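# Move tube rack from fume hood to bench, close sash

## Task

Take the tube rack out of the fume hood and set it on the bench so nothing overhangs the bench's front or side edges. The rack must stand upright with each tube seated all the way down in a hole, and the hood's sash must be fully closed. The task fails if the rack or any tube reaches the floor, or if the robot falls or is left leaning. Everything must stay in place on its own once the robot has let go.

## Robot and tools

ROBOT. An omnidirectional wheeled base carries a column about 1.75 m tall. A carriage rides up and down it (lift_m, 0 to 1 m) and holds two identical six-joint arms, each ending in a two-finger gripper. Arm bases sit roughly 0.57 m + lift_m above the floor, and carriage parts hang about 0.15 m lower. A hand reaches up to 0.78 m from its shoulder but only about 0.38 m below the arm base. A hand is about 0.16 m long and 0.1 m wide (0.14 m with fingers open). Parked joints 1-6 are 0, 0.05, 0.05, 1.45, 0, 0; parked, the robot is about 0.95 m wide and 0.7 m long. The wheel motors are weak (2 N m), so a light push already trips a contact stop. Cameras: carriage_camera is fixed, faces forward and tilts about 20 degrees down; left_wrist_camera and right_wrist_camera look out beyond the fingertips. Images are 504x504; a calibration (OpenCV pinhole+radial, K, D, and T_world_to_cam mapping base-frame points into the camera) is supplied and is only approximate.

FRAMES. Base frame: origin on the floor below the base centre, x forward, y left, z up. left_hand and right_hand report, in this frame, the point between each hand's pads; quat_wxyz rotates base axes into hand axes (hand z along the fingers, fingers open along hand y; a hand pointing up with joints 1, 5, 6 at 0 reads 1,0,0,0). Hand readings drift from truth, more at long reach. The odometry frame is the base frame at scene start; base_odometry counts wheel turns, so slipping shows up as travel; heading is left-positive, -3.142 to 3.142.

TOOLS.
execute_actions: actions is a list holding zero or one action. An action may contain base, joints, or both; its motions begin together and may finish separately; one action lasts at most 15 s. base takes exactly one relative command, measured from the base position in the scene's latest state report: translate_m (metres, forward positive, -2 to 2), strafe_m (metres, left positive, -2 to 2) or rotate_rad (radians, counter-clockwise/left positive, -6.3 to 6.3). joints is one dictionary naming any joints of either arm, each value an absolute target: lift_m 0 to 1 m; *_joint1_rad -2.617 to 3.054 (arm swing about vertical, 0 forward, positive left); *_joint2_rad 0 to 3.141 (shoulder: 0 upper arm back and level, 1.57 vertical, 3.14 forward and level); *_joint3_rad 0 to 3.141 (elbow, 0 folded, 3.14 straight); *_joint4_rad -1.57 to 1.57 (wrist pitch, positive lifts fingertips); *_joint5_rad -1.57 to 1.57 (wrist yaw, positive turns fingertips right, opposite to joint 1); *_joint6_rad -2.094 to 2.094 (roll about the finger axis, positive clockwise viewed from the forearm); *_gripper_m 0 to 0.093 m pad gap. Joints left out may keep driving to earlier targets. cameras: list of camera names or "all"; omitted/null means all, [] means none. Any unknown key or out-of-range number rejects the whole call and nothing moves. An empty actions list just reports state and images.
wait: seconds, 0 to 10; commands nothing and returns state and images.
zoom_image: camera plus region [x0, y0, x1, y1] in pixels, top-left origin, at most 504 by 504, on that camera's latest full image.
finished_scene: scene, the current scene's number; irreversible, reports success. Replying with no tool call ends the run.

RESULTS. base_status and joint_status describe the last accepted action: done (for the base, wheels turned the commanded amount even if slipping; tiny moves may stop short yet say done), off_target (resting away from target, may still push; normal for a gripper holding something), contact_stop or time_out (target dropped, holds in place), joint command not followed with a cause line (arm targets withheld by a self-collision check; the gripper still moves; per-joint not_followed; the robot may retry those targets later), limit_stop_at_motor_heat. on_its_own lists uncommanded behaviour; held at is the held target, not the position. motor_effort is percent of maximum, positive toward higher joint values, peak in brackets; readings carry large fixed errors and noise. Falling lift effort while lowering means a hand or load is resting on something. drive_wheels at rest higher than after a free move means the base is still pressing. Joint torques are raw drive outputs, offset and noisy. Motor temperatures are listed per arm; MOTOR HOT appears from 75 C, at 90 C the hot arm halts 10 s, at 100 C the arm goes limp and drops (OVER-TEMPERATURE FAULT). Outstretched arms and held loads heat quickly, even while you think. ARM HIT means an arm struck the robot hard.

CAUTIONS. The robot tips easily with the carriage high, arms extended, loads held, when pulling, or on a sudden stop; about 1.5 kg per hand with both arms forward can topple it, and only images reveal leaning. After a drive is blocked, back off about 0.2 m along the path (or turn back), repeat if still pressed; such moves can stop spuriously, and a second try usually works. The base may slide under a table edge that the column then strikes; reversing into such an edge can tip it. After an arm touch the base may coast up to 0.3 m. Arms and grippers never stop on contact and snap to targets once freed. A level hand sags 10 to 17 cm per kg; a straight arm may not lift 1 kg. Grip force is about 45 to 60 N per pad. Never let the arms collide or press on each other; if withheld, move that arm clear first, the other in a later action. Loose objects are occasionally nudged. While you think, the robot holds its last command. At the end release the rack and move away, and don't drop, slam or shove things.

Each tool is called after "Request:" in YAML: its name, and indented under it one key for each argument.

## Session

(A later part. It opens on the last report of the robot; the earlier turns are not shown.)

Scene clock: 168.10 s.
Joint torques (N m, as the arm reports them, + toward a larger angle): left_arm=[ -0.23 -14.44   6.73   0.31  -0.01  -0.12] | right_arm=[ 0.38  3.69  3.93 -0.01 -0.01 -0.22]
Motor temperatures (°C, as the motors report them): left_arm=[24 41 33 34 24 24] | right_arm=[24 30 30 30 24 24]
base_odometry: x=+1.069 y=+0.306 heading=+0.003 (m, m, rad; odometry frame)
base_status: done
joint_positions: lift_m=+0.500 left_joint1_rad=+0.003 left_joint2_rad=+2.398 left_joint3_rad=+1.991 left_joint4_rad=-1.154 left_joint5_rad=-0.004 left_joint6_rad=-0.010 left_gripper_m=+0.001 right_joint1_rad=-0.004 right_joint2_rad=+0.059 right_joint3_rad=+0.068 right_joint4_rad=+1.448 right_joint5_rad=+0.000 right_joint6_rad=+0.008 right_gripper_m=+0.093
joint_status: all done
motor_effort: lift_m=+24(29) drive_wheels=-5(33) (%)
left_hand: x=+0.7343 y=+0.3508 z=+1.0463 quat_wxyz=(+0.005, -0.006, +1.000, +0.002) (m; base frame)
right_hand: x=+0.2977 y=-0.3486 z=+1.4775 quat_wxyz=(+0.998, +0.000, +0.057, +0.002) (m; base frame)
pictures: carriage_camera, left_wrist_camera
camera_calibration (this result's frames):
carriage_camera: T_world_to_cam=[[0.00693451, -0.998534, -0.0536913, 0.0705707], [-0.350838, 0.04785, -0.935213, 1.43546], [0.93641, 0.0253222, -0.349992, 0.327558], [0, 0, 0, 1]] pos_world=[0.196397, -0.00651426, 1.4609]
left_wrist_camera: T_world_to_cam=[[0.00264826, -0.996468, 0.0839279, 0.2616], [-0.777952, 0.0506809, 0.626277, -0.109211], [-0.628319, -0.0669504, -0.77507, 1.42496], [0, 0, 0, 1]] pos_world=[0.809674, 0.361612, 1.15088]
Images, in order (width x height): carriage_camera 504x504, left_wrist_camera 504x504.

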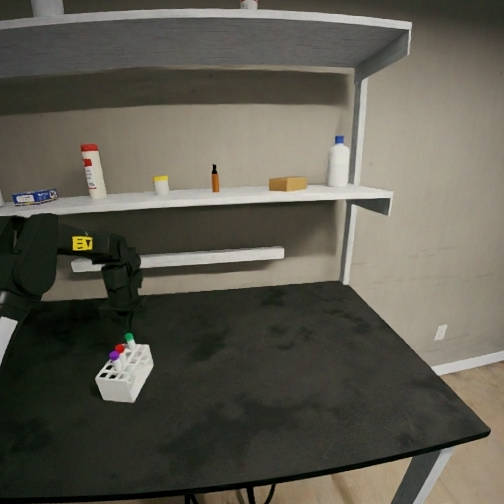

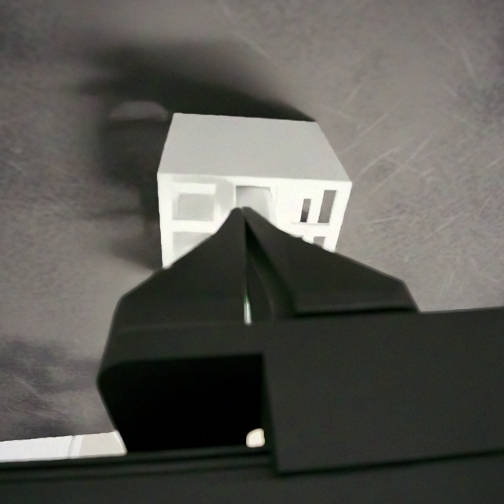

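Request:
execute_actions:
  actions:
    - {"joints":{"lift_m":0.62}}
  cameras: ["carriage_camera","left_wrist_camera"]

Scene clock: 170.57 s.
Joint torques (N m, as the arm reports them, + toward a larger angle): left_arm=[ -0.42 -14.23   6.7    0.38  -0.01  -0.12] | right_arm=[ 0.17  3.57  4.1  -0.1   0.02 -0.21]
Motor temperatures (°C, as the motors report them): left_arm=[24 42 33 33 24 24] | right_arm=[24 30 30 30 24 24]
base_odometry: x=+1.069 y=+0.306 heading=+0.003 (m, m, rad; odometry frame)
base_status: not commanded
joint_positions: lift_m=+0.620 left_joint1_rad=+0.003 left_joint2_rad=+2.397 left_joint3_rad=+1.991 left_joint4_rad=-1.161 left_joint5_rad=-0.004 left_joint6_rad=-0.010 left_gripper_m=+0.001 right_joint1_rad=-0.004 right_joint2_rad=+0.059 right_joint3_rad=+0.068 right_joint4_rad=+1.449 right_joint5_rad=+0.000 right_joint6_rad=+0.008 right_gripper_m=+0.093
joint_status: all done
motor_effort: lift_m=+24(29) drive_wheels=-4(5) (%)
left_hand: x=+0.7328 y=+0.3508 z=+1.1670 quat_wxyz=(+0.002, -0.006, +1.000, +0.002) (m; base frame)
right_hand: x=+0.2976 y=-0.3486 z=+1.5976 quat_wxyz=(+0.998, +0.000, +0.057, +0.002) (m; base frame)
pictures: carriage_camera, left_wrist_camera
camera_calibration (this result's frames):
carriage_camera: T_world_to_cam=[[0.00693451, -0.998534, -0.0536913, 0.0770167], [-0.350838, 0.04785, -0.935213, 1.54774], [0.93641, 0.0253222, -0.349992, 0.369577], [0, 0, 0, 1]] pos_world=[0.196397, -0.00651426, 1.58095]
left_wrist_camera: T_world_to_cam=[[0.00306448, -0.996467, 0.0839302, 0.251158], [-0.774836, 0.0506913, 0.630126, -0.192709], [-0.632155, -0.0669632, -0.771943, 1.5168], [0, 0, 0, 1]] pos_world=[0.808763, 0.361609, 1.27123]
Images, in order (width x height): carriage_camera 504x504, left_wrist_camera 504x504.

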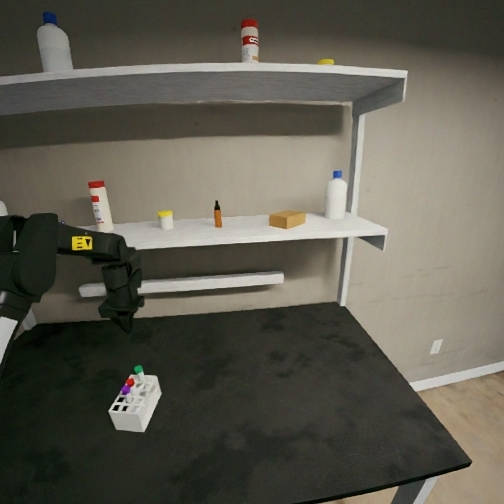

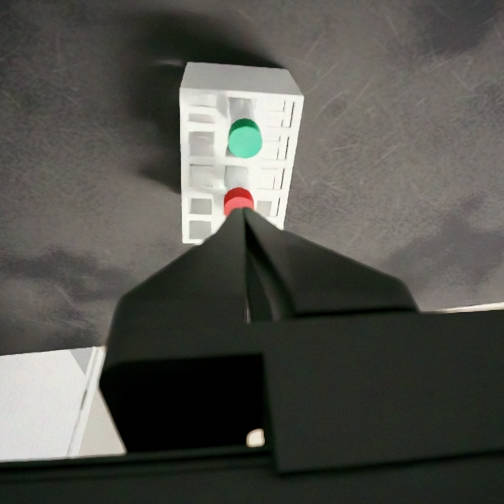

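Request:
execute_actions:
  actions:
    - {"base":{"translate_m":-0.012}}
  cameras: []

Request:
execute_actions:
  actions:
    - {"joints":{"lift_m":0.47}}
  cameras: ["carriage_camera"]

Request:
zoom_image:
  camera: "carriage_camera"
  region: [60,270,220,400]

Scene clock: 173.47 s.
Joint torques (N m, as the arm reports them, + toward a larger angle): left_arm=[ -0.34 -14.35   6.73   0.31   0.04  -0.11] | right_arm=[ 0.23  3.61  4.04 -0.03  0.   -0.21]
Motor temperatures (°C, as the motors report them): left_arm=[24 43 33 33 24 24] | right_arm=[24 30 30 30 24 24]
base_odometry: x=+1.057 y=+0.306 heading=+0.003 (m, m, rad; odometry frame)
base_status: done
joint_positions: lift_m=+0.620 left_joint1_rad=+0.003 left_joint2_rad=+2.397 left_joint3_rad=+1.991 left_joint4_rad=-1.163 left_joint5_rad=-0.004 left_joint6_rad=-0.010 left_gripper_m=+0.001 right_joint1_rad=-0.004 right_joint2_rad=+0.059 right_joint3_rad=+0.068 right_joint4_rad=+1.451 right_joint5_rad=+0.000 right_joint6_rad=+0.008 right_gripper_m=+0.093
joint_status: not commanded
motor_effort: lift_m=+24(24) drive_wheels=+5(29) (%)
left_hand: x=+0.7324 y=+0.3508 z=+1.1670 quat_wxyz=(+0.001, -0.006, +1.000, +0.002) (m; base frame)
right_hand: x=+0.2972 y=-0.3486 z=+1.5976 quat_wxyz=(+0.998, +0.000, +0.056, +0.002) (m; base frame)
pictures: none
No camera images: the call's "cameras" was empty. Leave "cameras" out to get every camera's image.

Scene clock: 174.60 s.
Joint torques (N m, as the arm reports them, + toward a larger angle): left_arm=[-0.36 -9.91  4.73  0.58  0.05 -0.09] | right_arm=[ 0.34  3.59  4.11 -0.06  0.01 -0.24]
Motor temperatures (°C, as the motors report them): left_arm=[24 43 33 32 24 24] | right_arm=[24 30 30 29 24 24]
base_odometry: x=+1.057 y=+0.306 heading=+0.003 (m, m, rad; odometry frame)
base_status: not commanded
joint_positions: lift_m=+0.470 left_joint1_rad=+0.003 left_joint2_rad=+2.340 left_joint3_rad=+2.022 left_joint4_rad=-1.167 left_joint5_rad=-0.009 left_joint6_rad=-0.010 left_gripper_m=+0.001 right_joint1_rad=-0.004 right_joint2_rad=+0.059 right_joint3_rad=+0.068 right_joint4_rad=+1.451 right_joint5_rad=+0.000 right_joint6_rad=+0.008 right_gripper_m=+0.093
joint_status: all done
motor_effort: lift_m=+19(20) drive_wheels=-1(6) (%)
left_hand: x=+0.7451 y=+0.3517 z=+1.0510 quat_wxyz=(+0.043, -0.007, +0.999, +0.004) (m; base frame)
right_hand: x=+0.2970 y=-0.3487 z=+1.4481 quat_wxyz=(+0.998, +0.000, +0.055, +0.002) (m; base frame)
pictures: carriage_camera
camera_calibration (this result's frames):
carriage_camera: T_world_to_cam=[[0.00693451, -0.998534, -0.0536913, 0.0689867], [-0.350838, 0.04785, -0.935213, 1.40787], [0.93641, 0.0253222, -0.349992, 0.317233], [0, 0, 0, 1]] pos_world=[0.196397, -0.00651426, 1.43139]
Images, in order (width x height): carriage_camera 504x504.

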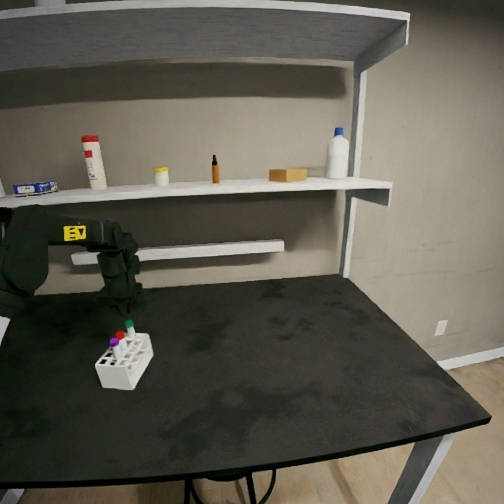

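Region (60, 270, 220, 400) of carriage_camera's 504x504 image, scaled by 3.150, with more detail than that image has; it fills the top 410 rows of this view, and the rest is white.

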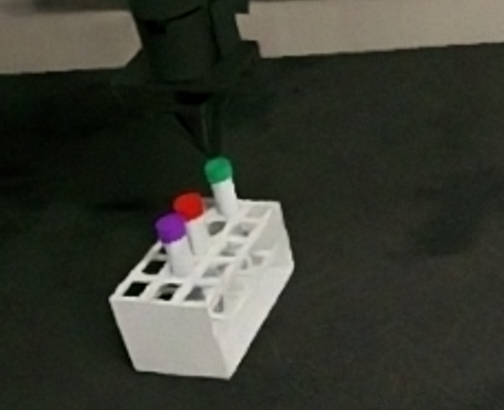

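Request:
execute_actions:
  actions:
    - {"joints":{"lift_m":0.38}}
  cameras: ["carriage_camera"]

Request:
zoom_image:
  camera: "carriage_camera"
  region: [60,240,220,370]

Scene clock: 176.87 s.
Joint torques (N m, as the arm reports them, + toward a larger angle): left_arm=[ -0.27 -13.84   4.9    0.43  -0.06  -0.06] | right_arm=[ 0.27  3.49  4.09 -0.03  0.02 -0.2 ]
Motor temperatures (°C, as the motors report them): left_arm=[24 43 33 32 24 24] | right_arm=[24 29 30 29 24 24]
base_odometry: x=+1.057 y=+0.306 heading=+0.003 (m, m, rad; odometry frame)
base_status: not commanded
joint_positions: lift_m=+0.380 left_joint1_rad=+0.003 left_joint2_rad=+2.389 left_joint3_rad=+2.020 left_joint4_rad=-1.153 left_joint5_rad=+0.001 left_joint6_rad=-0.011 left_gripper_m=+0.001 right_joint1_rad=-0.004 right_joint2_rad=+0.059 right_joint3_rad=+0.068 right_joint4_rad=+1.451 right_joint5_rad=+0.000 right_joint6_rad=+0.008 right_gripper_m=+0.093
joint_status: all done
motor_effort: lift_m=+22(23) drive_wheels=+3(8) (%)
left_hand: x=+0.7437 y=+0.3496 z=+0.9379 quat_wxyz=(+0.024, -0.007, +1.000, -0.001) (m; base frame)
right_hand: x=+0.2970 y=-0.3486 z=+1.3578 quat_wxyz=(+0.998, +0.000, +0.055, +0.002) (m; base frame)
pictures: carriage_camera
camera_calibration (this result's frames):
carriage_camera: T_world_to_cam=[[0.00693451, -0.998534, -0.0536913, 0.0641397], [-0.350838, 0.04785, -0.935213, 1.32345], [0.93641, 0.0253222, -0.349992, 0.285636], [0, 0, 0, 1]] pos_world=[0.196397, -0.00651426, 1.34112]
Images, in order (width x height): carriage_camera 504x504.

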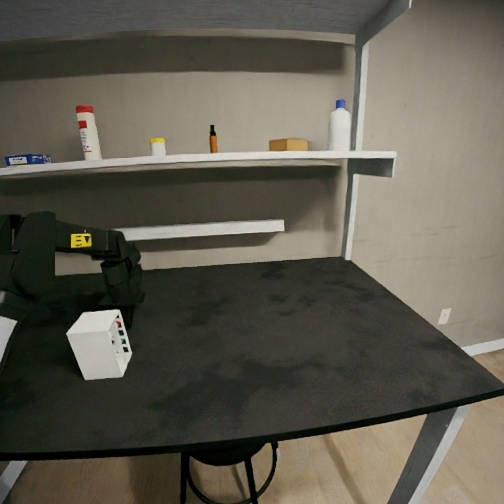

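Region (60, 240, 220, 370) of carriage_camera's 504x504 image, scaled by 3.150, with more detail than that image has; it fills the top 410 rows of this view, and the rest is white.

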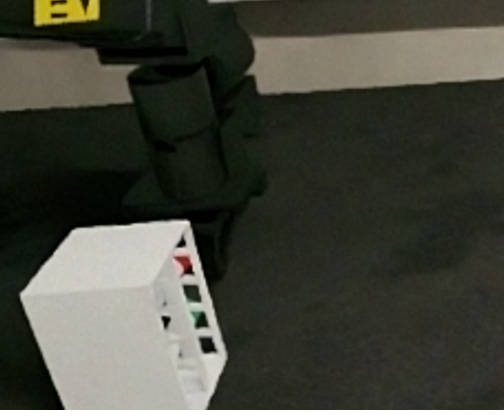

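Request:
execute_actions:
  actions:
    - {"joints":{"lift_m":0.62}}
  cameras: []

Request:
execute_actions:
  actions:
    - {"base":{"translate_m":-0.08},"joints":{"left_gripper_m":0.093}}
  cameras: ["carriage_camera","left_wrist_camera"]

Scene clock: 180.77 s.
Joint torques (N m, as the arm reports them, + toward a larger angle): left_arm=[ -0.29 -14.3    5.08   0.37  -0.06  -0.07] | right_arm=[ 0.24  3.58  4.15 -0.01  0.01 -0.19]
Motor temperatures (°C, as the motors report them): left_arm=[24 44 33 31 24 24] | right_arm=[24 29 30 29 24 24]
base_odometry: x=+1.057 y=+0.306 heading=+0.003 (m, m, rad; odometry frame)
base_status: not commanded
joint_positions: lift_m=+0.620 left_joint1_rad=+0.003 left_joint2_rad=+2.397 left_joint3_rad=+2.011 left_joint4_rad=-1.160 left_joint5_rad=+0.001 left_joint6_rad=-0.011 left_gripper_m=+0.001 right_joint1_rad=-0.004 right_joint2_rad=+0.059 right_joint3_rad=+0.068 right_joint4_rad=+1.450 right_joint5_rad=+0.000 right_joint6_rad=+0.008 right_gripper_m=+0.093
joint_status: all done
motor_effort: lift_m=+24(29) drive_wheels=+4(3) (%)
left_hand: x=+0.7389 y=+0.3496 z=+1.1722 quat_wxyz=(+0.013, -0.007, +1.000, -0.001) (m; base frame)
right_hand: x=+0.2971 y=-0.3486 z=+1.5976 quat_wxyz=(+0.998, +0.000, +0.056, +0.002) (m; base frame)
pictures: none
No camera images: the call's "cameras" was empty. Leave "cameras" out to get every camera's image.

Scene clock: 182.17 s.
Joint torques (N m, as the arm reports them, + toward a larger angle): left_arm=[ -0.3  -14.45   5.33   0.41  -0.08  -0.08] | right_arm=[ 0.26  3.52  4.02 -0.04  0.02 -0.21]
Motor temperatures (°C, as the motors report them): left_arm=[24 44 33 31 24 24] | right_arm=[24 29 30 29 24 24]
base_odometry: x=+0.977 y=+0.305 heading=+0.003 (m, m, rad; odometry frame)
base_status: done
joint_positions: lift_m=+0.620 left_joint1_rad=+0.003 left_joint2_rad=+2.397 left_joint3_rad=+2.011 left_joint4_rad=-1.161 left_joint5_rad=+0.001 left_joint6_rad=-0.011 left_gripper_m=+0.093 right_joint1_rad=-0.004 right_joint2_rad=+0.059 right_joint3_rad=+0.068 right_joint4_rad=+1.451 right_joint5_rad=+0.000 right_joint6_rad=+0.008 right_gripper_m=+0.093
joint_status: all done
motor_effort: lift_m=+24(24) drive_wheels=-5(25) (%)
left_hand: x=+0.7386 y=+0.3496 z=+1.1722 quat_wxyz=(+0.012, -0.007, +1.000, -0.001) (m; base frame)
right_hand: x=+0.2969 y=-0.3486 z=+1.5976 quat_wxyz=(+0.998, +0.000, +0.055, +0.002) (m; base frame)
pictures: carriage_camera, left_wrist_camera
camera_calibration (this result's frames):
carriage_camera: T_world_to_cam=[[0.00693451, -0.998534, -0.0536913, 0.0770136], [-0.350838, 0.04785, -0.935213, 1.54769], [0.93641, 0.0253222, -0.349992, 0.369556], [0, 0, 0, 1]] pos_world=[0.196397, -0.00651426, 1.58089]
left_wrist_camera: T_world_to_cam=[[0.00238463, -0.996038, 0.0888935, 0.244056], [-0.787481, 0.0529181, 0.614063, -0.164024], [-0.616335, -0.0714663, -0.784235, 1.52864], [0, 0, 0, 1]] pos_world=[0.812407, 0.361015, 1.27784]
Images, in order (width x height): carriage_camera 504x504, left_wrist_camera 504x504.

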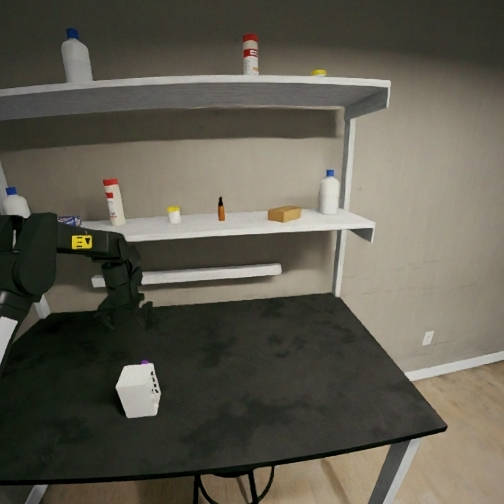

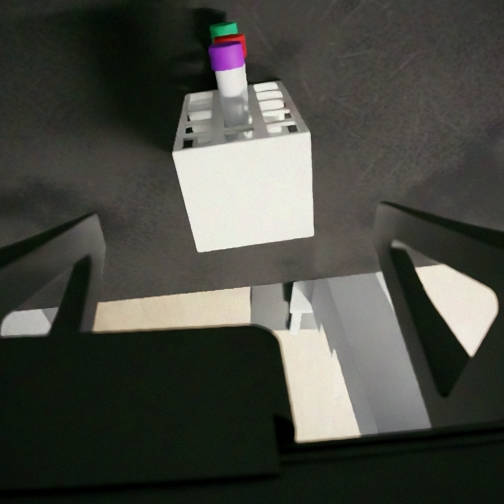

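Request:
execute_actions:
  actions:
    - {"base":{"translate_m":0.062}}
  cameras: []

Request:
execute_actions:
  actions:
    - {"joints":{"lift_m":0.47}}
  cameras: ["carriage_camera","left_wrist_camera"]

Scene clock: 185.70 s.
Joint torques (N m, as the arm reports them, + toward a larger angle): left_arm=[ -0.16 -14.41   5.55   0.35  -0.06  -0.1 ] | right_arm=[ 0.28  3.69  4.15 -0.01  0.03 -0.21]
Motor temperatures (°C, as the motors report them): left_arm=[24 45 33 31 24 24] | right_arm=[24 29 30 29 24 24]
base_odometry: x=+1.039 y=+0.306 heading=+0.004 (m, m, rad; odometry frame)
base_status: done
joint_positions: lift_m=+0.620 left_joint1_rad=+0.003 left_joint2_rad=+2.397 left_joint3_rad=+2.011 left_joint4_rad=-1.161 left_joint5_rad=+0.001 left_joint6_rad=-0.011 left_gripper_m=+0.093 right_joint1_rad=-0.004 right_joint2_rad=+0.059 right_joint3_rad=+0.068 right_joint4_rad=+1.449 right_joint5_rad=+0.000 right_joint6_rad=+0.008 right_gripper_m=+0.093
joint_status: not commanded
motor_effort: lift_m=+24(24) drive_wheels=-6(29) (%)
left_hand: x=+0.7385 y=+0.3496 z=+1.1722 quat_wxyz=(+0.012, -0.007, +1.000, -0.001) (m; base frame)
right_hand: x=+0.2975 y=-0.3486 z=+1.5975 quat_wxyz=(+0.998, +0.000, +0.056, +0.002) (m; base frame)
pictures: none
No camera images: the call's "cameras" was empty. Leave "cameras" out to get every camera's image.

Scene clock: 186.83 s.
Joint torques (N m, as the arm reports them, + toward a larger angle): left_arm=[ -0.04 -15.02   5.46   0.43  -0.06  -0.1 ] | right_arm=[ 0.31  3.66  4.03 -0.01  0.01 -0.21]
Motor temperatures (°C, as the motors report them): left_arm=[24 45 33 31 24 24] | right_arm=[24 29 30 29 24 24]
base_odometry: x=+1.039 y=+0.306 heading=+0.004 (m, m, rad; odometry frame)
base_status: not commanded
joint_positions: lift_m=+0.470 left_joint1_rad=+0.003 left_joint2_rad=+2.403 left_joint3_rad=+2.011 left_joint4_rad=-1.164 left_joint5_rad=+0.001 left_joint6_rad=-0.011 left_gripper_m=+0.093 right_joint1_rad=-0.004 right_joint2_rad=+0.059 right_joint3_rad=+0.068 right_joint4_rad=+1.449 right_joint5_rad=+0.000 right_joint6_rad=+0.008 right_gripper_m=+0.093
joint_status: all done
motor_effort: lift_m=+21(22) drive_wheels=-5(7) (%)
left_hand: x=+0.7372 y=+0.3496 z=+1.0195 quat_wxyz=(+0.007, -0.007, +1.000, -0.001) (m; base frame)
right_hand: x=+0.2973 y=-0.3486 z=+1.4478 quat_wxyz=(+0.998, +0.000, +0.056, +0.002) (m; base frame)
pictures: carriage_camera, left_wrist_camera
camera_calibration (this result's frames):
carriage_camera: T_world_to_cam=[[0.00693451, -0.998534, -0.0536913, 0.0689733], [-0.350838, 0.04785, -0.935213, 1.40764], [0.93641, 0.0253222, -0.349992, 0.317145], [0, 0, 0, 1]] pos_world=[0.196397, -0.00651426, 1.43114]
left_wrist_camera: T_world_to_cam=[[0.00323239, -0.996036, 0.0888912, 0.257004], [-0.781589, 0.0529332, 0.621544, -0.0833718], [-0.623786, -0.0714854, -0.778319, 1.40749], [0, 0, 0, 1]] pos_world=[0.811981, 0.361014, 1.12445]
Images, in order (width x height): carriage_camera 504x504, left_wrist_camera 504x504.

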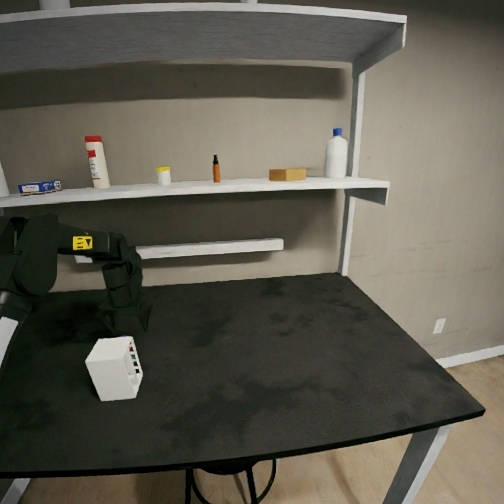

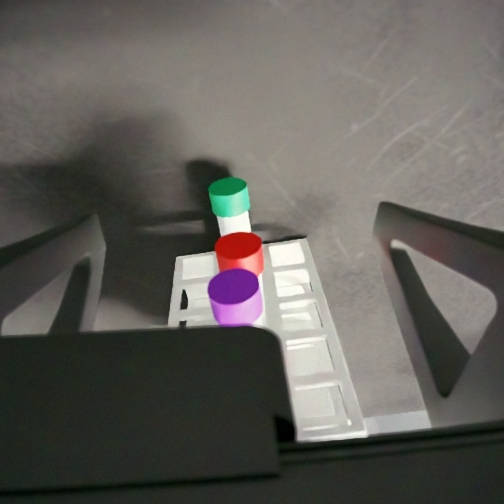

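Request:
execute_actions:
  actions:
    - {"joints":{"lift_m":0.58}}
  cameras: []

Request:
execute_actions:
  actions:
    - {"base":{"translate_m":-0.1}}
  cameras: []

Request:
execute_actions:
  actions:
    - {"joints":{"lift_m":0.49}}
  cameras: ["carriage_camera","left_wrist_camera"]

Scene clock: 189.47 s.
Joint torques (N m, as the arm reports them, + toward a larger angle): left_arm=[ -0.05 -14.46   5.39   0.43  -0.06  -0.08] | right_arm=[ 0.35  3.59  4.18 -0.01  0.02 -0.2 ]
Motor temperatures (°C, as the motors report them): left_arm=[24 46 33 31 24 24] | right_arm=[24 29 30 29 24 24]
base_odometry: x=+1.039 y=+0.306 heading=+0.004 (m, m, rad; odometry frame)
base_status: not commanded
joint_positions: lift_m=+0.580 left_joint1_rad=+0.003 left_joint2_rad=+2.397 left_joint3_rad=+2.011 left_joint4_rad=-1.166 left_joint5_rad=+0.001 left_joint6_rad=-0.011 left_gripper_m=+0.093 right_joint1_rad=-0.004 right_joint2_rad=+0.059 right_joint3_rad=+0.068 right_joint4_rad=+1.449 right_joint5_rad=+0.000 right_joint6_rad=+0.008 right_gripper_m=+0.093
joint_status: all done
motor_effort: lift_m=+24(29) drive_wheels=-3(5) (%)
left_hand: x=+0.7375 y=+0.3496 z=+1.1322 quat_wxyz=(+0.010, -0.007, +1.000, -0.001) (m; base frame)
right_hand: x=+0.2973 y=-0.3486 z=+1.5576 quat_wxyz=(+0.998, +0.000, +0.056, +0.002) (m; base frame)
pictures: none
No camera images: the call's "cameras" was empty. Leave "cameras" out to get every camera's image.

Scene clock: 191.00 s.
Joint torques (N m, as the arm reports them, + toward a larger angle): left_arm=[ -0.21 -14.35   5.27   0.43  -0.04  -0.09] | right_arm=[ 0.24  3.49  4.17 -0.06 -0.01 -0.22]
Motor temperatures (°C, as the motors report them): left_arm=[24 47 33 30 24 24] | right_arm=[24 29 30 29 24 24]
base_odometry: x=+0.939 y=+0.305 heading=+0.004 (m, m, rad; odometry frame)
base_status: done
joint_positions: lift_m=+0.580 left_joint1_rad=+0.003 left_joint2_rad=+2.397 left_joint3_rad=+2.011 left_joint4_rad=-1.166 left_joint5_rad=+0.001 left_joint6_rad=-0.011 left_gripper_m=+0.093 right_joint1_rad=-0.004 right_joint2_rad=+0.059 right_joint3_rad=+0.068 right_joint4_rad=+1.451 right_joint5_rad=+0.000 right_joint6_rad=+0.008 right_gripper_m=+0.093
joint_status: not commanded
motor_effort: lift_m=+24(24) drive_wheels=+0(27) (%)
left_hand: x=+0.7374 y=+0.3496 z=+1.1322 quat_wxyz=(+0.010, -0.007, +1.000, -0.001) (m; base frame)
right_hand: x=+0.2970 y=-0.3486 z=+1.5576 quat_wxyz=(+0.998, +0.000, +0.055, +0.002) (m; base frame)
pictures: none
No camera images: the call's "cameras" was empty. Leave "cameras" out to get every camera's image.

Scene clock: 191.90 s.
Joint torques (N m, as the arm reports them, + toward a larger angle): left_arm=[ -0.21 -12.27   5.37   0.52  -0.34  -0.07] | right_arm=[ 0.28  3.5   4.16 -0.01 -0.01 -0.22]
Motor temperatures (°C, as the motors report them): left_arm=[24 47 33 30 24 24] | right_arm=[24 29 30 29 24 24]
base_odometry: x=+0.939 y=+0.305 heading=+0.004 (m, m, rad; odometry frame)
base_status: not commanded
joint_positions: lift_m=+0.490 left_joint1_rad=+0.003 left_joint2_rad=+2.368 left_joint3_rad=+2.011 left_joint4_rad=-1.174 left_joint5_rad=+0.031 left_joint6_rad=-0.013 left_gripper_m=+0.093 right_joint1_rad=-0.004 right_joint2_rad=+0.059 right_joint3_rad=+0.068 right_joint4_rad=+1.451 right_joint5_rad=+0.000 right_joint6_rad=+0.008 right_gripper_m=+0.093
joint_status: all done
motor_effort: lift_m=+20(22) drive_wheels=+0(1) (%)
left_hand: x=+0.7381 y=+0.3445 z=+1.0553 quat_wxyz=(+0.020, -0.007, +1.000, -0.016) (m; base frame)
right_hand: x=+0.2970 y=-0.3486 z=+1.4680 quat_wxyz=(+0.998, +0.000, +0.055, +0.002) (m; base frame)
pictures: carriage_camera, left_wrist_camera
camera_calibration (this result's frames):
carriage_camera: T_world_to_cam=[[0.00693451, -0.998534, -0.0536913, 0.0700574], [-0.350838, 0.04785, -0.935213, 1.42652], [0.93641, 0.0253222, -0.349992, 0.324212], [0, 0, 0, 1]] pos_world=[0.196397, -0.00651426, 1.45134]
left_wrist_camera: T_world_to_cam=[[0.00102752, -0.992954, 0.118496, 0.218053], [-0.796562, 0.0708251, 0.600394, -0.0774315], [-0.604556, -0.0950067, -0.790877, 1.4427], [0, 0, 0, 1]] pos_world=[0.810288, 0.359067, 1.16165]
Images, in order (width x height): carriage_camera 504x504, left_wrist_camera 504x504.

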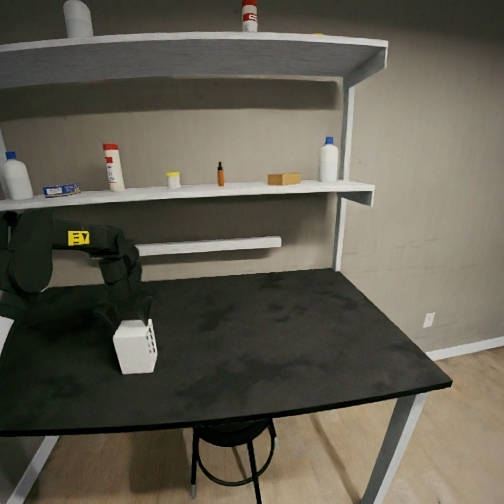

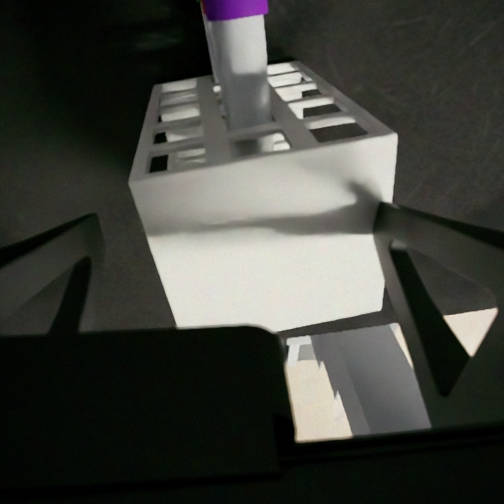

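Request:
execute_actions:
  actions:
    - {"joints":{"lift_m":0.54}}
  cameras: []

Request:
execute_actions:
  actions:
    - {"base":{"strafe_m":-0.018},"joints":{"left_joint6_rad":0.12}}
  cameras: []

Request:
execute_actions:
  actions:
    - {"joints":{"lift_m":0.47}}
  cameras: ["carriage_camera","left_wrist_camera"]

Scene clock: 194.23 s.
Joint torques (N m, as the arm reports them, + toward a larger angle): left_arm=[ -0.25 -14.14   5.2    0.52  -0.1   -0.08] | right_arm=[ 0.37  3.61  4.1  -0.01  0.01 -0.21]
Motor temperatures (°C, as the motors report them): left_arm=[24 47 33 30 24 24] | right_arm=[24 29 30 29 24 24]
base_odometry: x=+0.939 y=+0.305 heading=+0.004 (m, m, rad; odometry frame)
base_status: not commanded
joint_positions: lift_m=+0.540 left_joint1_rad=+0.003 left_joint2_rad=+2.394 left_joint3_rad=+2.011 left_joint4_rad=-1.173 left_joint5_rad=+0.006 left_joint6_rad=-0.013 left_gripper_m=+0.093 right_joint1_rad=-0.004 right_joint2_rad=+0.059 right_joint3_rad=+0.068 right_joint4_rad=+1.450 right_joint5_rad=+0.000 right_joint6_rad=+0.008 right_gripper_m=+0.093
joint_status: all done
motor_effort: lift_m=+24(30) drive_wheels=+0(0) (%)
left_hand: x=+0.7358 y=+0.3487 z=+1.0932 quat_wxyz=(+0.007, -0.008, +1.000, -0.003) (m; base frame)
right_hand: x=+0.2971 y=-0.3486 z=+1.5176 quat_wxyz=(+0.998, +0.000, +0.056, +0.002) (m; base frame)
pictures: none
No camera images: the call's "cameras" was empty. Leave "cameras" out to get every camera's image.

Scene clock: 195.07 s.
Joint torques (N m, as the arm reports them, + toward a larger angle): left_arm=[ -0.04 -14.21   5.38   0.48  -0.05   0.01] | right_arm=[ 0.25  3.55  4.14 -0.04  0.   -0.22]
Motor temperatures (°C, as the motors report them): left_arm=[24 47 33 30 24 24] | right_arm=[24 29 30 29 24 24]
base_odometry: x=+0.940 y=+0.288 heading=+0.004 (m, m, rad; odometry frame)
base_status: done
joint_positions: lift_m=+0.540 left_joint1_rad=+0.001 left_joint2_rad=+2.394 left_joint3_rad=+2.011 left_joint4_rad=-1.173 left_joint5_rad=+0.004 left_joint6_rad=+0.114 left_gripper_m=+0.093 right_joint1_rad=-0.004 right_joint2_rad=+0.059 right_joint3_rad=+0.068 right_joint4_rad=+1.450 right_joint5_rad=+0.000 right_joint6_rad=+0.008 right_gripper_m=+0.093
joint_status: all done
motor_effort: lift_m=+24(24) drive_wheels=+5(25) (%)
left_hand: x=+0.7358 y=+0.3482 z=+1.0932 quat_wxyz=(+0.007, +0.057, +0.998, -0.001) (m; base frame)
right_hand: x=+0.2971 y=-0.3486 z=+1.5176 quat_wxyz=(+0.998, +0.000, +0.056, +0.002) (m; base frame)
pictures: none
No camera images: the call's "cameras" was empty. Leave "cameras" out to get every camera's image.

Scene clock: 195.87 s.
Joint torques (N m, as the arm reports them, + toward a larger angle): left_arm=[-0.13 -9.42  5.02  0.68  0.7   0.01] | right_arm=[ 0.27  3.53  4.14 -0.05  0.01 -0.23]
Motor temperatures (°C, as the motors report them): left_arm=[24 47 33 30 24 24] | right_arm=[24 29 30 29 24 24]
base_odometry: x=+0.940 y=+0.288 heading=+0.004 (m, m, rad; odometry frame)
base_status: not commanded
joint_positions: lift_m=+0.470 left_joint1_rad=+0.001 left_joint2_rad=+2.336 left_joint3_rad=+2.016 left_joint4_rad=-1.183 left_joint5_rad=-0.068 left_joint6_rad=+0.115 left_gripper_m=+0.093 right_joint1_rad=-0.004 right_joint2_rad=+0.058 right_joint3_rad=+0.068 right_joint4_rad=+1.451 right_joint5_rad=+0.000 right_joint6_rad=+0.008 right_gripper_m=+0.093
joint_status: all done
motor_effort: lift_m=+19(20) drive_wheels=+4(7) (%)
left_hand: x=+0.7397 y=+0.3606 z=+1.0511 quat_wxyz=(+0.031, +0.056, +0.997, +0.036) (m; base frame)
right_hand: x=+0.2969 y=-0.3486 z=+1.4480 quat_wxyz=(+0.998, +0.000, +0.055, +0.002) (m; base frame)
pictures: carriage_camera, left_wrist_camera
camera_calibration (this result's frames):
carriage_camera: T_world_to_cam=[[0.00693451, -0.998534, -0.0536913, 0.0689844], [-0.350838, 0.04785, -0.935213, 1.40783], [0.93641, 0.0253222, -0.349992, 0.317217], [0, 0, 0, 1]] pos_world=[0.196397, -0.00651426, 1.43135]
left_wrist_camera: T_world_to_cam=[[-0.123866, -0.992229, 0.0117885, 0.438858], [-0.800346, 0.106921, 0.589928, -0.0740179], [-0.586604, 0.0636372, -0.80737, 1.38876], [0, 0, 0, 1]] pos_world=[0.809774, 0.354985, 1.15974]
Images, in order (width x height): carriage_camera 504x504, left_wrist_camera 504x504.

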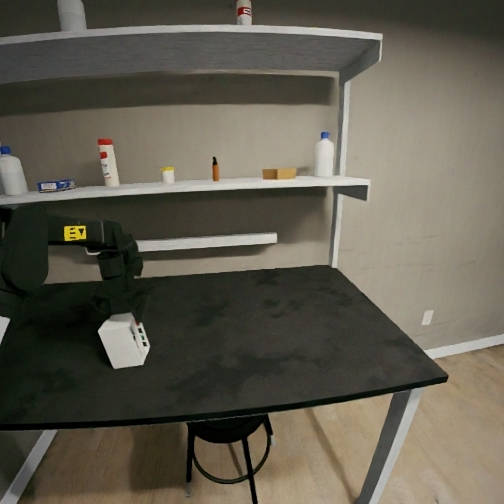

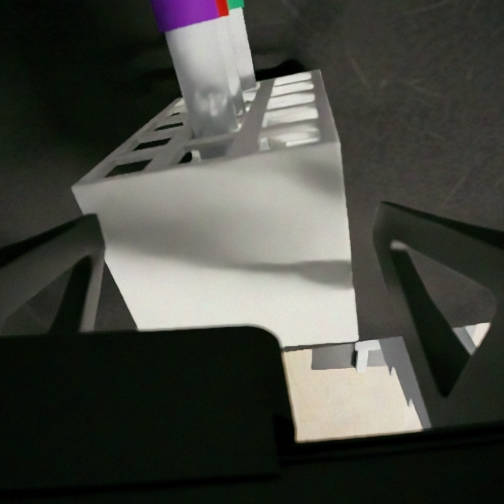

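Now the left finger hits, rack tilting. Overshot; go back half.

Request:
execute_actions:
  actions:
    - {"joints":{"lift_m":0.54}}
  cameras: []

Request:
execute_actions:
  actions:
    - {"base":{"strafe_m":0.012}}
  cameras: ["left_wrist_camera"]

Request:
execute_actions:
  actions:
    - {"joints":{"lift_m":0.485}}
  cameras: ["carriage_camera","left_wrist_camera"]

Scene clock: 197.73 s.
Joint torques (N m, as the arm reports them, + toward a larger angle): left_arm=[ -0.1  -14.31   5.08   0.59   0.04   0.04] | right_arm=[ 0.32  3.64  4.02 -0.12  0.02 -0.21]
Motor temperatures (°C, as the motors report them): left_arm=[24 47 33 30 24 24] | right_arm=[24 28 30 29 24 24]
base_odometry: x=+0.940 y=+0.288 heading=+0.004 (m, m, rad; odometry frame)
base_status: not commanded
joint_positions: lift_m=+0.540 left_joint1_rad=+0.001 left_joint2_rad=+2.394 left_joint3_rad=+2.016 left_joint4_rad=-1.179 left_joint5_rad=-0.007 left_joint6_rad=+0.115 left_gripper_m=+0.093 right_joint1_rad=-0.004 right_joint2_rad=+0.058 right_joint3_rad=+0.068 right_joint4_rad=+1.450 right_joint5_rad=+0.000 right_joint6_rad=+0.008 right_gripper_m=+0.093
joint_status: all done
motor_effort: lift_m=+24(29) drive_wheels=+4(4) (%)
left_hand: x=+0.7357 y=+0.3500 z=+1.0944 quat_wxyz=(+0.007, +0.057, +0.998, +0.004) (m; base frame)
right_hand: x=+0.2971 y=-0.3486 z=+1.5176 quat_wxyz=(+0.998, +0.000, +0.056, +0.002) (m; base frame)
pictures: none
No camera images: the call's "cameras" was empty. Leave "cameras" out to get every camera's image.

Scene clock: 198.47 s.
Joint torques (N m, as the arm reports them, + toward a larger angle): left_arm=[  0.04 -14.08   4.97   0.51   0.03   0.01] | right_arm=[ 0.18  3.71  4.26 -0.04  0.01 -0.19]
Motor temperatures (°C, as the motors report them): left_arm=[24 47 33 30 24 24] | right_arm=[24 28 30 29 24 24]
base_odometry: x=+0.939 y=+0.299 heading=+0.004 (m, m, rad; odometry frame)
base_status: done
joint_positions: lift_m=+0.540 left_joint1_rad=+0.002 left_joint2_rad=+2.394 left_joint3_rad=+2.016 left_joint4_rad=-1.178 left_joint5_rad=-0.005 left_joint6_rad=+0.115 left_gripper_m=+0.093 right_joint1_rad=-0.004 right_joint2_rad=+0.058 right_joint3_rad=+0.068 right_joint4_rad=+1.450 right_joint5_rad=+0.000 right_joint6_rad=+0.008 right_gripper_m=+0.093
joint_status: not commanded
motor_effort: lift_m=+23(24) drive_wheels=-1(13) (%)
left_hand: x=+0.7359 y=+0.3502 z=+1.0944 quat_wxyz=(+0.007, +0.056, +0.998, +0.003) (m; base frame)
right_hand: x=+0.2971 y=-0.3486 z=+1.5176 quat_wxyz=(+0.998, +0.000, +0.056, +0.002) (m; base frame)
pictures: left_wrist_camera
camera_calibration (this result's frames):
left_wrist_camera: T_world_to_cam=[[-0.122842, -0.989079, 0.0814409, 0.349471], [-0.768275, 0.146723, 0.623078, -0.175241], [-0.628222, 0.0139709, -0.777909, 1.43789], [0, 0, 0, 1]] pos_world=[0.811613, 0.351278, 1.19928]
Images, in order (width x height): left_wrist_camera 504x504.

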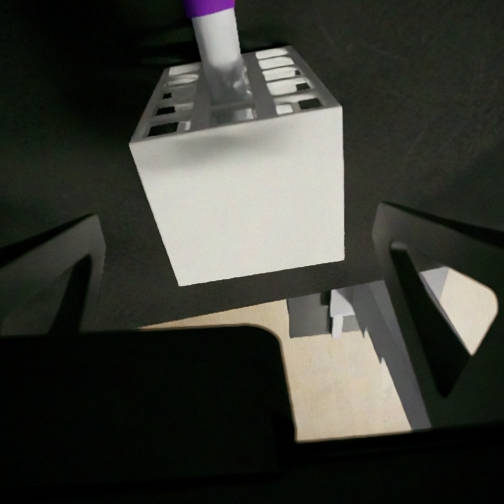

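Scene clock: 199.23 s.
Joint torques (N m, as the arm reports them, + toward a larger angle): left_arm=[  0.02 -15.16   5.16   0.5    0.02   0.  ] | right_arm=[ 0.22  3.65  4.15 -0.02 -0.02 -0.2 ]
Motor temperatures (°C, as the motors report them): left_arm=[24 47 33 30 24 24] | right_arm=[24 28 30 29 24 24]
base_odometry: x=+0.939 y=+0.299 heading=+0.004 (m, m, rad; odometry frame)
base_status: not commanded
joint_positions: lift_m=+0.485 left_joint1_rad=+0.002 left_joint2_rad=+2.405 left_joint3_rad=+2.014 left_joint4_rad=-1.176 left_joint5_rad=-0.004 left_joint6_rad=+0.115 left_gripper_m=+0.093 right_joint1_rad=-0.004 right_joint2_rad=+0.058 right_joint3_rad=+0.068 right_joint4_rad=+1.450 right_joint5_rad=+0.000 right_joint6_rad=+0.008 right_gripper_m=+0.093
joint_status: all done
motor_effort: lift_m=+22(22) drive_wheels=-2(2) (%)
left_hand: x=+0.7347 y=+0.3501 z=+1.0340 quat_wxyz=(+0.001, +0.056, +0.998, +0.002) (m; base frame)
right_hand: x=+0.2970 y=-0.3486 z=+1.4628 quat_wxyz=(+0.998, +0.000, +0.055, +0.002) (m; base frame)
pictures: carriage_camera, left_wrist_camera
camera_calibration (this result's frames):
carriage_camera: T_world_to_cam=[[0.00693451, -0.998534, -0.0536913, 0.0697782], [-0.350838, 0.04785, -0.935213, 1.42166], [0.93641, 0.0253222, -0.349992, 0.322392], [0, 0, 0, 1]] pos_world=[0.196397, -0.00651426, 1.44614]
left_wrist_camera: T_world_to_cam=[[-0.121936, -0.989014, 0.0835691, 0.351212], [-0.761336, 0.147219, 0.631422, -0.152477], [-0.636788, 0.0133688, -0.770923, 1.38947], [0, 0, 0, 1]] pos_world=[0.811536, 0.351226, 1.1381]
Images, in order (width x height): carriage_camera 504x504, left_wrist_camera 504x504.

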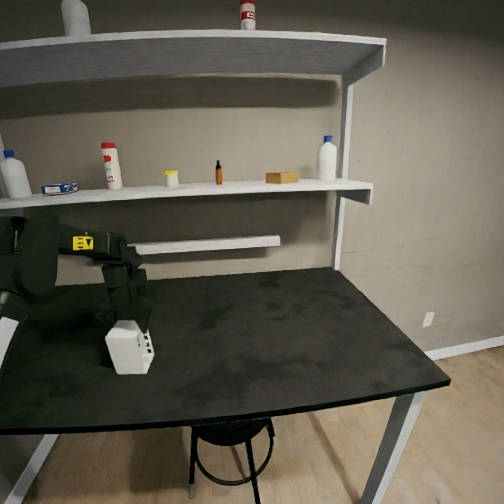

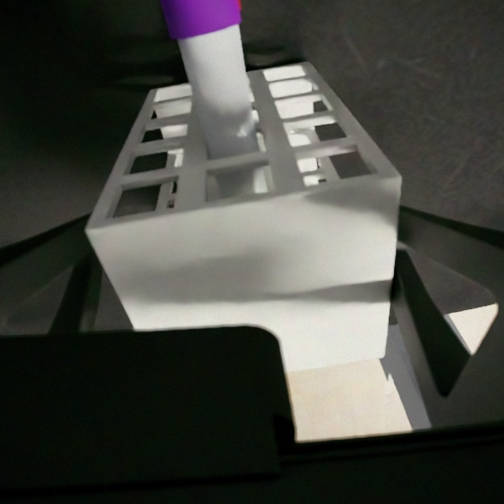

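Straddling. Lower a bit more, grip, lift, pitch level.

Request:
execute_actions:
  actions:
    - {"joints":{"lift_m":0.455}}
  cameras: []

Request:
execute_actions:
  actions:
    - {"joints":{"left_gripper_m":0.04}}
  cameras: []

Request:
execute_actions:
  actions:
    - {"joints":{"left_gripper_m":0.04,"lift_m":0.56}}
  cameras: ["carriage_camera"]

Request:
execute_actions:
  actions:
    - {"joints":{"left_gripper_m":0.04,"left_joint4_rad":0.42,"left_joint2_rad":2.1,"left_joint3_rad":1.7,"lift_m":0.3}}
  cameras: ["carriage_camera","left_wrist_camera"]

Scene clock: 203.73 s.
Joint torques (N m, as the arm reports them, + toward a larger angle): left_arm=[ -0.08 -15.12   5.16   0.45   0.06   0.02] | right_arm=[ 0.14  3.65  4.16 -0.06 -0.01 -0.2 ]
Motor temperatures (°C, as the motors report them): left_arm=[24 48 32 30 24 24] | right_arm=[24 28 30 29 24 24]
base_odometry: x=+0.940 y=+0.299 heading=+0.004 (m, m, rad; odometry frame)
base_status: not commanded
joint_positions: lift_m=+0.455 left_joint1_rad=+0.002 left_joint2_rad=+2.405 left_joint3_rad=+2.014 left_joint4_rad=-1.175 left_joint5_rad=-0.004 left_joint6_rad=+0.115 left_gripper_m=+0.093 right_joint1_rad=-0.004 right_joint2_rad=+0.058 right_joint3_rad=+0.068 right_joint4_rad=+1.450 right_joint5_rad=+0.000 right_joint6_rad=+0.008 right_gripper_m=+0.093
joint_status: all done
motor_effort: lift_m=+22(23) drive_wheels=-2(2) (%)
left_hand: x=+0.7349 y=+0.3501 z=+1.0042 quat_wxyz=(+0.002, +0.056, +0.998, +0.002) (m; base frame)
right_hand: x=+0.2970 y=-0.3486 z=+1.4328 quat_wxyz=(+0.998, +0.000, +0.055, +0.002) (m; base frame)
pictures: none
No camera images: the call's "cameras" was empty. Leave "cameras" out to get every camera's image.

Scene clock: 204.33 s.
Joint torques (N m, as the arm reports them, + toward a larger angle): left_arm=[ -0.03 -15.04   5.12   0.52  -0.03   0.02] | right_arm=[ 0.33  3.75  4.12 -0.04  0.03 -0.21]
Motor temperatures (°C, as the motors report them): left_arm=[24 48 32 30 24 24] | right_arm=[24 28 30 29 24 24]
base_odometry: x=+0.940 y=+0.299 heading=+0.004 (m, m, rad; odometry frame)
base_status: not commanded
joint_positions: lift_m=+0.455 left_joint1_rad=+0.002 left_joint2_rad=+2.405 left_joint3_rad=+2.014 left_joint4_rad=-1.175 left_joint5_rad=-0.001 left_joint6_rad=+0.116 left_gripper_m=+0.081 right_joint1_rad=-0.004 right_joint2_rad=+0.058 right_joint3_rad=+0.068 right_joint4_rad=+1.450 right_joint5_rad=+0.000 right_joint6_rad=+0.008 right_gripper_m=+0.093
joint_status: left_gripper_m off_target (ended at +0.081, target +0.040)
motor_effort: lift_m=+22(22) drive_wheels=-3(2) (%)
left_hand: x=+0.7350 y=+0.3495 z=+1.0042 quat_wxyz=(+0.002, +0.057, +0.998, +0.001) (m; base frame)
right_hand: x=+0.2970 y=-0.3486 z=+1.4328 quat_wxyz=(+0.998, +0.000, +0.055, +0.002) (m; base frame)
pictures: none
No camera images: the call's "cameras" was empty. Leave "cameras" out to get every camera's image.

Scene clock: 205.30 s.
Joint torques (N m, as the arm reports them, + toward a larger angle): left_arm=[ -0.24 -14.86   5.51   0.45  -0.03   0.02] | right_arm=[ 0.24  3.56  4.28 -0.02  0.05 -0.23]
Motor temperatures (°C, as the motors report them): left_arm=[24 49 32 30 24 24] | right_arm=[24 28 30 29 24 24]
base_odometry: x=+0.940 y=+0.299 heading=+0.004 (m, m, rad; odometry frame)
base_status: not commanded
joint_positions: lift_m=+0.560 left_joint1_rad=+0.002 left_joint2_rad=+2.401 left_joint3_rad=+2.008 left_joint4_rad=-1.173 left_joint5_rad=-0.001 left_joint6_rad=+0.116 left_gripper_m=+0.081 right_joint1_rad=-0.004 right_joint2_rad=+0.058 right_joint3_rad=+0.068 right_joint4_rad=+1.450 right_joint5_rad=+0.000 right_joint6_rad=+0.008 right_gripper_m=+0.093
joint_status: left_gripper_m off_target (ended at +0.081, target +0.040); the others done
motor_effort: lift_m=+24(29) drive_wheels=-3(3) (%)
left_hand: x=+0.7341 y=+0.3495 z=+1.1092 quat_wxyz=(+0.002, +0.057, +0.998, +0.001) (m; base frame)
right_hand: x=+0.2971 y=-0.3486 z=+1.5376 quat_wxyz=(+0.998, +0.000, +0.056, +0.002) (m; base frame)
pictures: carriage_camera
camera_calibration (this result's frames):
carriage_camera: T_world_to_cam=[[0.00693451, -0.998534, -0.0536913, 0.0737914], [-0.350838, 0.04785, -0.935213, 1.49156], [0.93641, 0.0253222, -0.349992, 0.348552], [0, 0, 0, 1]] pos_world=[0.196397, -0.00651426, 1.52088]
Images, in order (width x height): carriage_camera 504x504.

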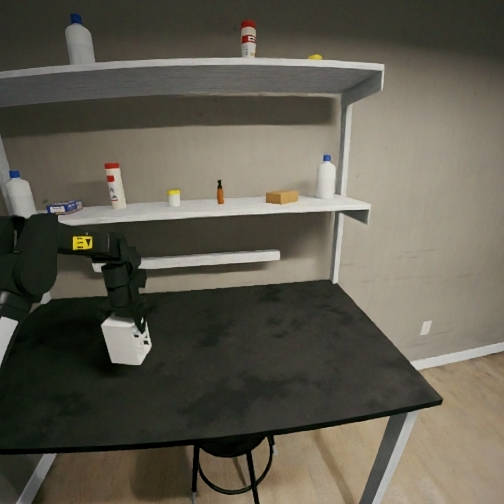

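Scene clock: 207.03 s.
Joint torques (N m, as the arm reports them, + toward a larger angle): left_arm=[  0.   -14.78   7.25   2.26  -0.03  -0.01] | right_arm=[ 0.26  3.64  4.05 -0.04  0.02 -0.22]
Motor temperatures (°C, as the motors report them): left_arm=[24 49 33 30 24 24] | right_arm=[24 28 30 29 24 24]
base_odometry: x=+0.940 y=+0.299 heading=+0.004 (m, m, rad; odometry frame)
base_status: not commanded
joint_positions: lift_m=+0.300 left_joint1_rad=+0.002 left_joint2_rad=+2.112 left_joint3_rad=+1.706 left_joint4_rad=+0.385 left_joint5_rad=-0.001 left_joint6_rad=+0.116 left_gripper_m=+0.081 right_joint1_rad=-0.004 right_joint2_rad=+0.058 right_joint3_rad=+0.068 right_joint4_rad=+1.449 right_joint5_rad=+0.000 right_joint6_rad=+0.008 right_gripper_m=+0.093
joint_status: left_gripper_m off_target (ended at +0.081, target +0.040); the others done
motor_effort: lift_m=+22(22) drive_wheels=-3(3) (%)
left_hand: x=+0.9195 y=+0.3499 z=+1.1351 quat_wxyz=(+0.698, +0.040, +0.713, +0.041) (m; base frame)
right_hand: x=+0.2972 y=-0.3486 z=+1.2778 quat_wxyz=(+0.998, +0.000, +0.056, +0.002) (m; base frame)
pictures: carriage_camera, left_wrist_camera
camera_calibration (this result's frames):
carriage_camera: T_world_to_cam=[[0.00693451, -0.998534, -0.0536913, 0.0598446], [-0.350838, 0.04785, -0.935213, 1.24863], [0.93641, 0.0253222, -0.349992, 0.257638], [0, 0, 0, 1]] pos_world=[0.196397, -0.00651426, 1.26112]
left_wrist_camera: T_world_to_cam=[[-0.0877922, -0.988596, -0.122351, 0.567314], [-0.649538, 0.149934, -0.745399, 1.38354], [0.755243, 0.0140312, -0.655294, 0.173605], [0, 0, 0, 1]] pos_world=[0.817352, 0.35097, 1.21446]
Images, in order (width x height): carriage_camera 504x504, left_wrist_camera 504x504.

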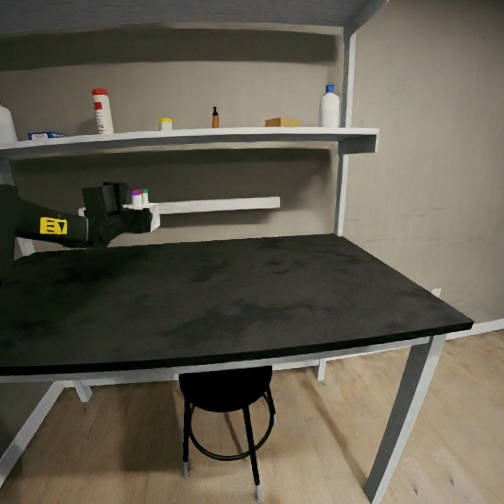

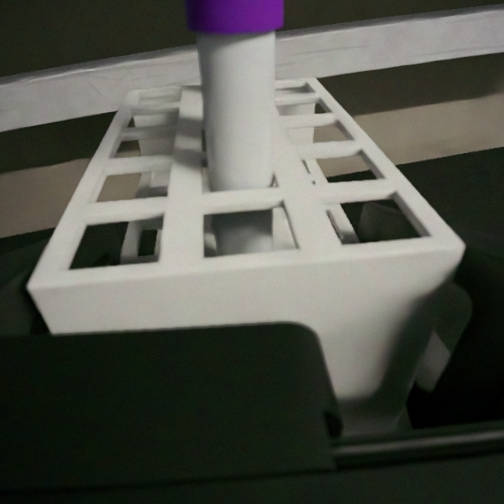

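Request:
execute_actions:
  actions:
    - {"base":{"translate_m":0.1},"joints":{"left_gripper_m":0.04,"left_joint6_rad":0,"left_joint4_rad":0.42,"left_joint2_rad":2.5,"left_joint3_rad":2.1,"lift_m":0.36}}
  cameras: ["carriage_camera"]

Scene clock: 211.60 s.
Joint torques (N m, as the arm reports them, + toward a larger angle): left_arm=[ -0.15 -18.52   9.36   2.29  -0.03  -0.07] | right_arm=[ 0.24  3.69  4.17 -0.04  0.06 -0.21]
Motor temperatures (°C, as the motors report them): left_arm=[24 50 33 32 24 24] | right_arm=[24 28 30 29 24 24]
base_odometry: x=+1.040 y=+0.300 heading=+0.004 (m, m, rad; odometry frame)
base_status: done
joint_positions: lift_m=+0.360 left_joint1_rad=+0.002 left_joint2_rad=+2.519 left_joint3_rad=+2.073 left_joint4_rad=+0.387 left_joint5_rad=-0.001 left_joint6_rad=+0.005 left_gripper_m=+0.081 right_joint1_rad=-0.004 right_joint2_rad=+0.058 right_joint3_rad=+0.068 right_joint4_rad=+1.449 right_joint5_rad=+0.000 right_joint6_rad=+0.008 right_gripper_m=+0.093
joint_status: left_gripper_m off_target (ended at +0.081, target +0.040); the others done
motor_effort: lift_m=+24(30) drive_wheels=-6(28) (%)
left_hand: x=+0.9958 y=+0.3500 z=+1.1030 quat_wxyz=(+0.686, +0.001, +0.728, +0.003) (m; base frame)
right_hand: x=+0.2974 y=-0.3486 z=+1.3376 quat_wxyz=(+0.998, +0.000, +0.056, +0.002) (m; base frame)
pictures: carriage_camera
camera_calibration (this result's frames):
carriage_camera: T_world_to_cam=[[0.00693451, -0.998534, -0.0536913, 0.0630554], [-0.350838, 0.04785, -0.935213, 1.30456], [0.93641, 0.0253222, -0.349992, 0.278569], [0, 0, 0, 1]] pos_world=[0.196397, -0.00651426, 1.32092]
Images, in order (width x height): carriage_camera 504x504.

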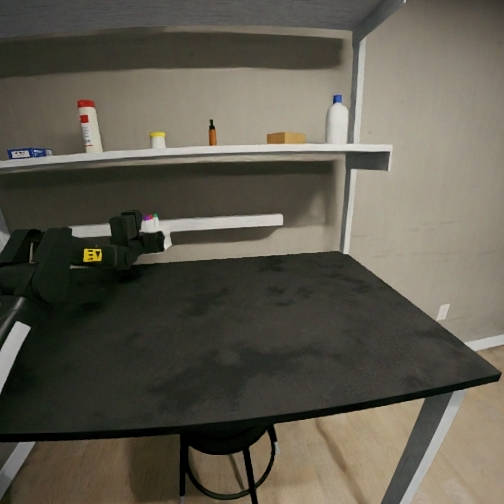

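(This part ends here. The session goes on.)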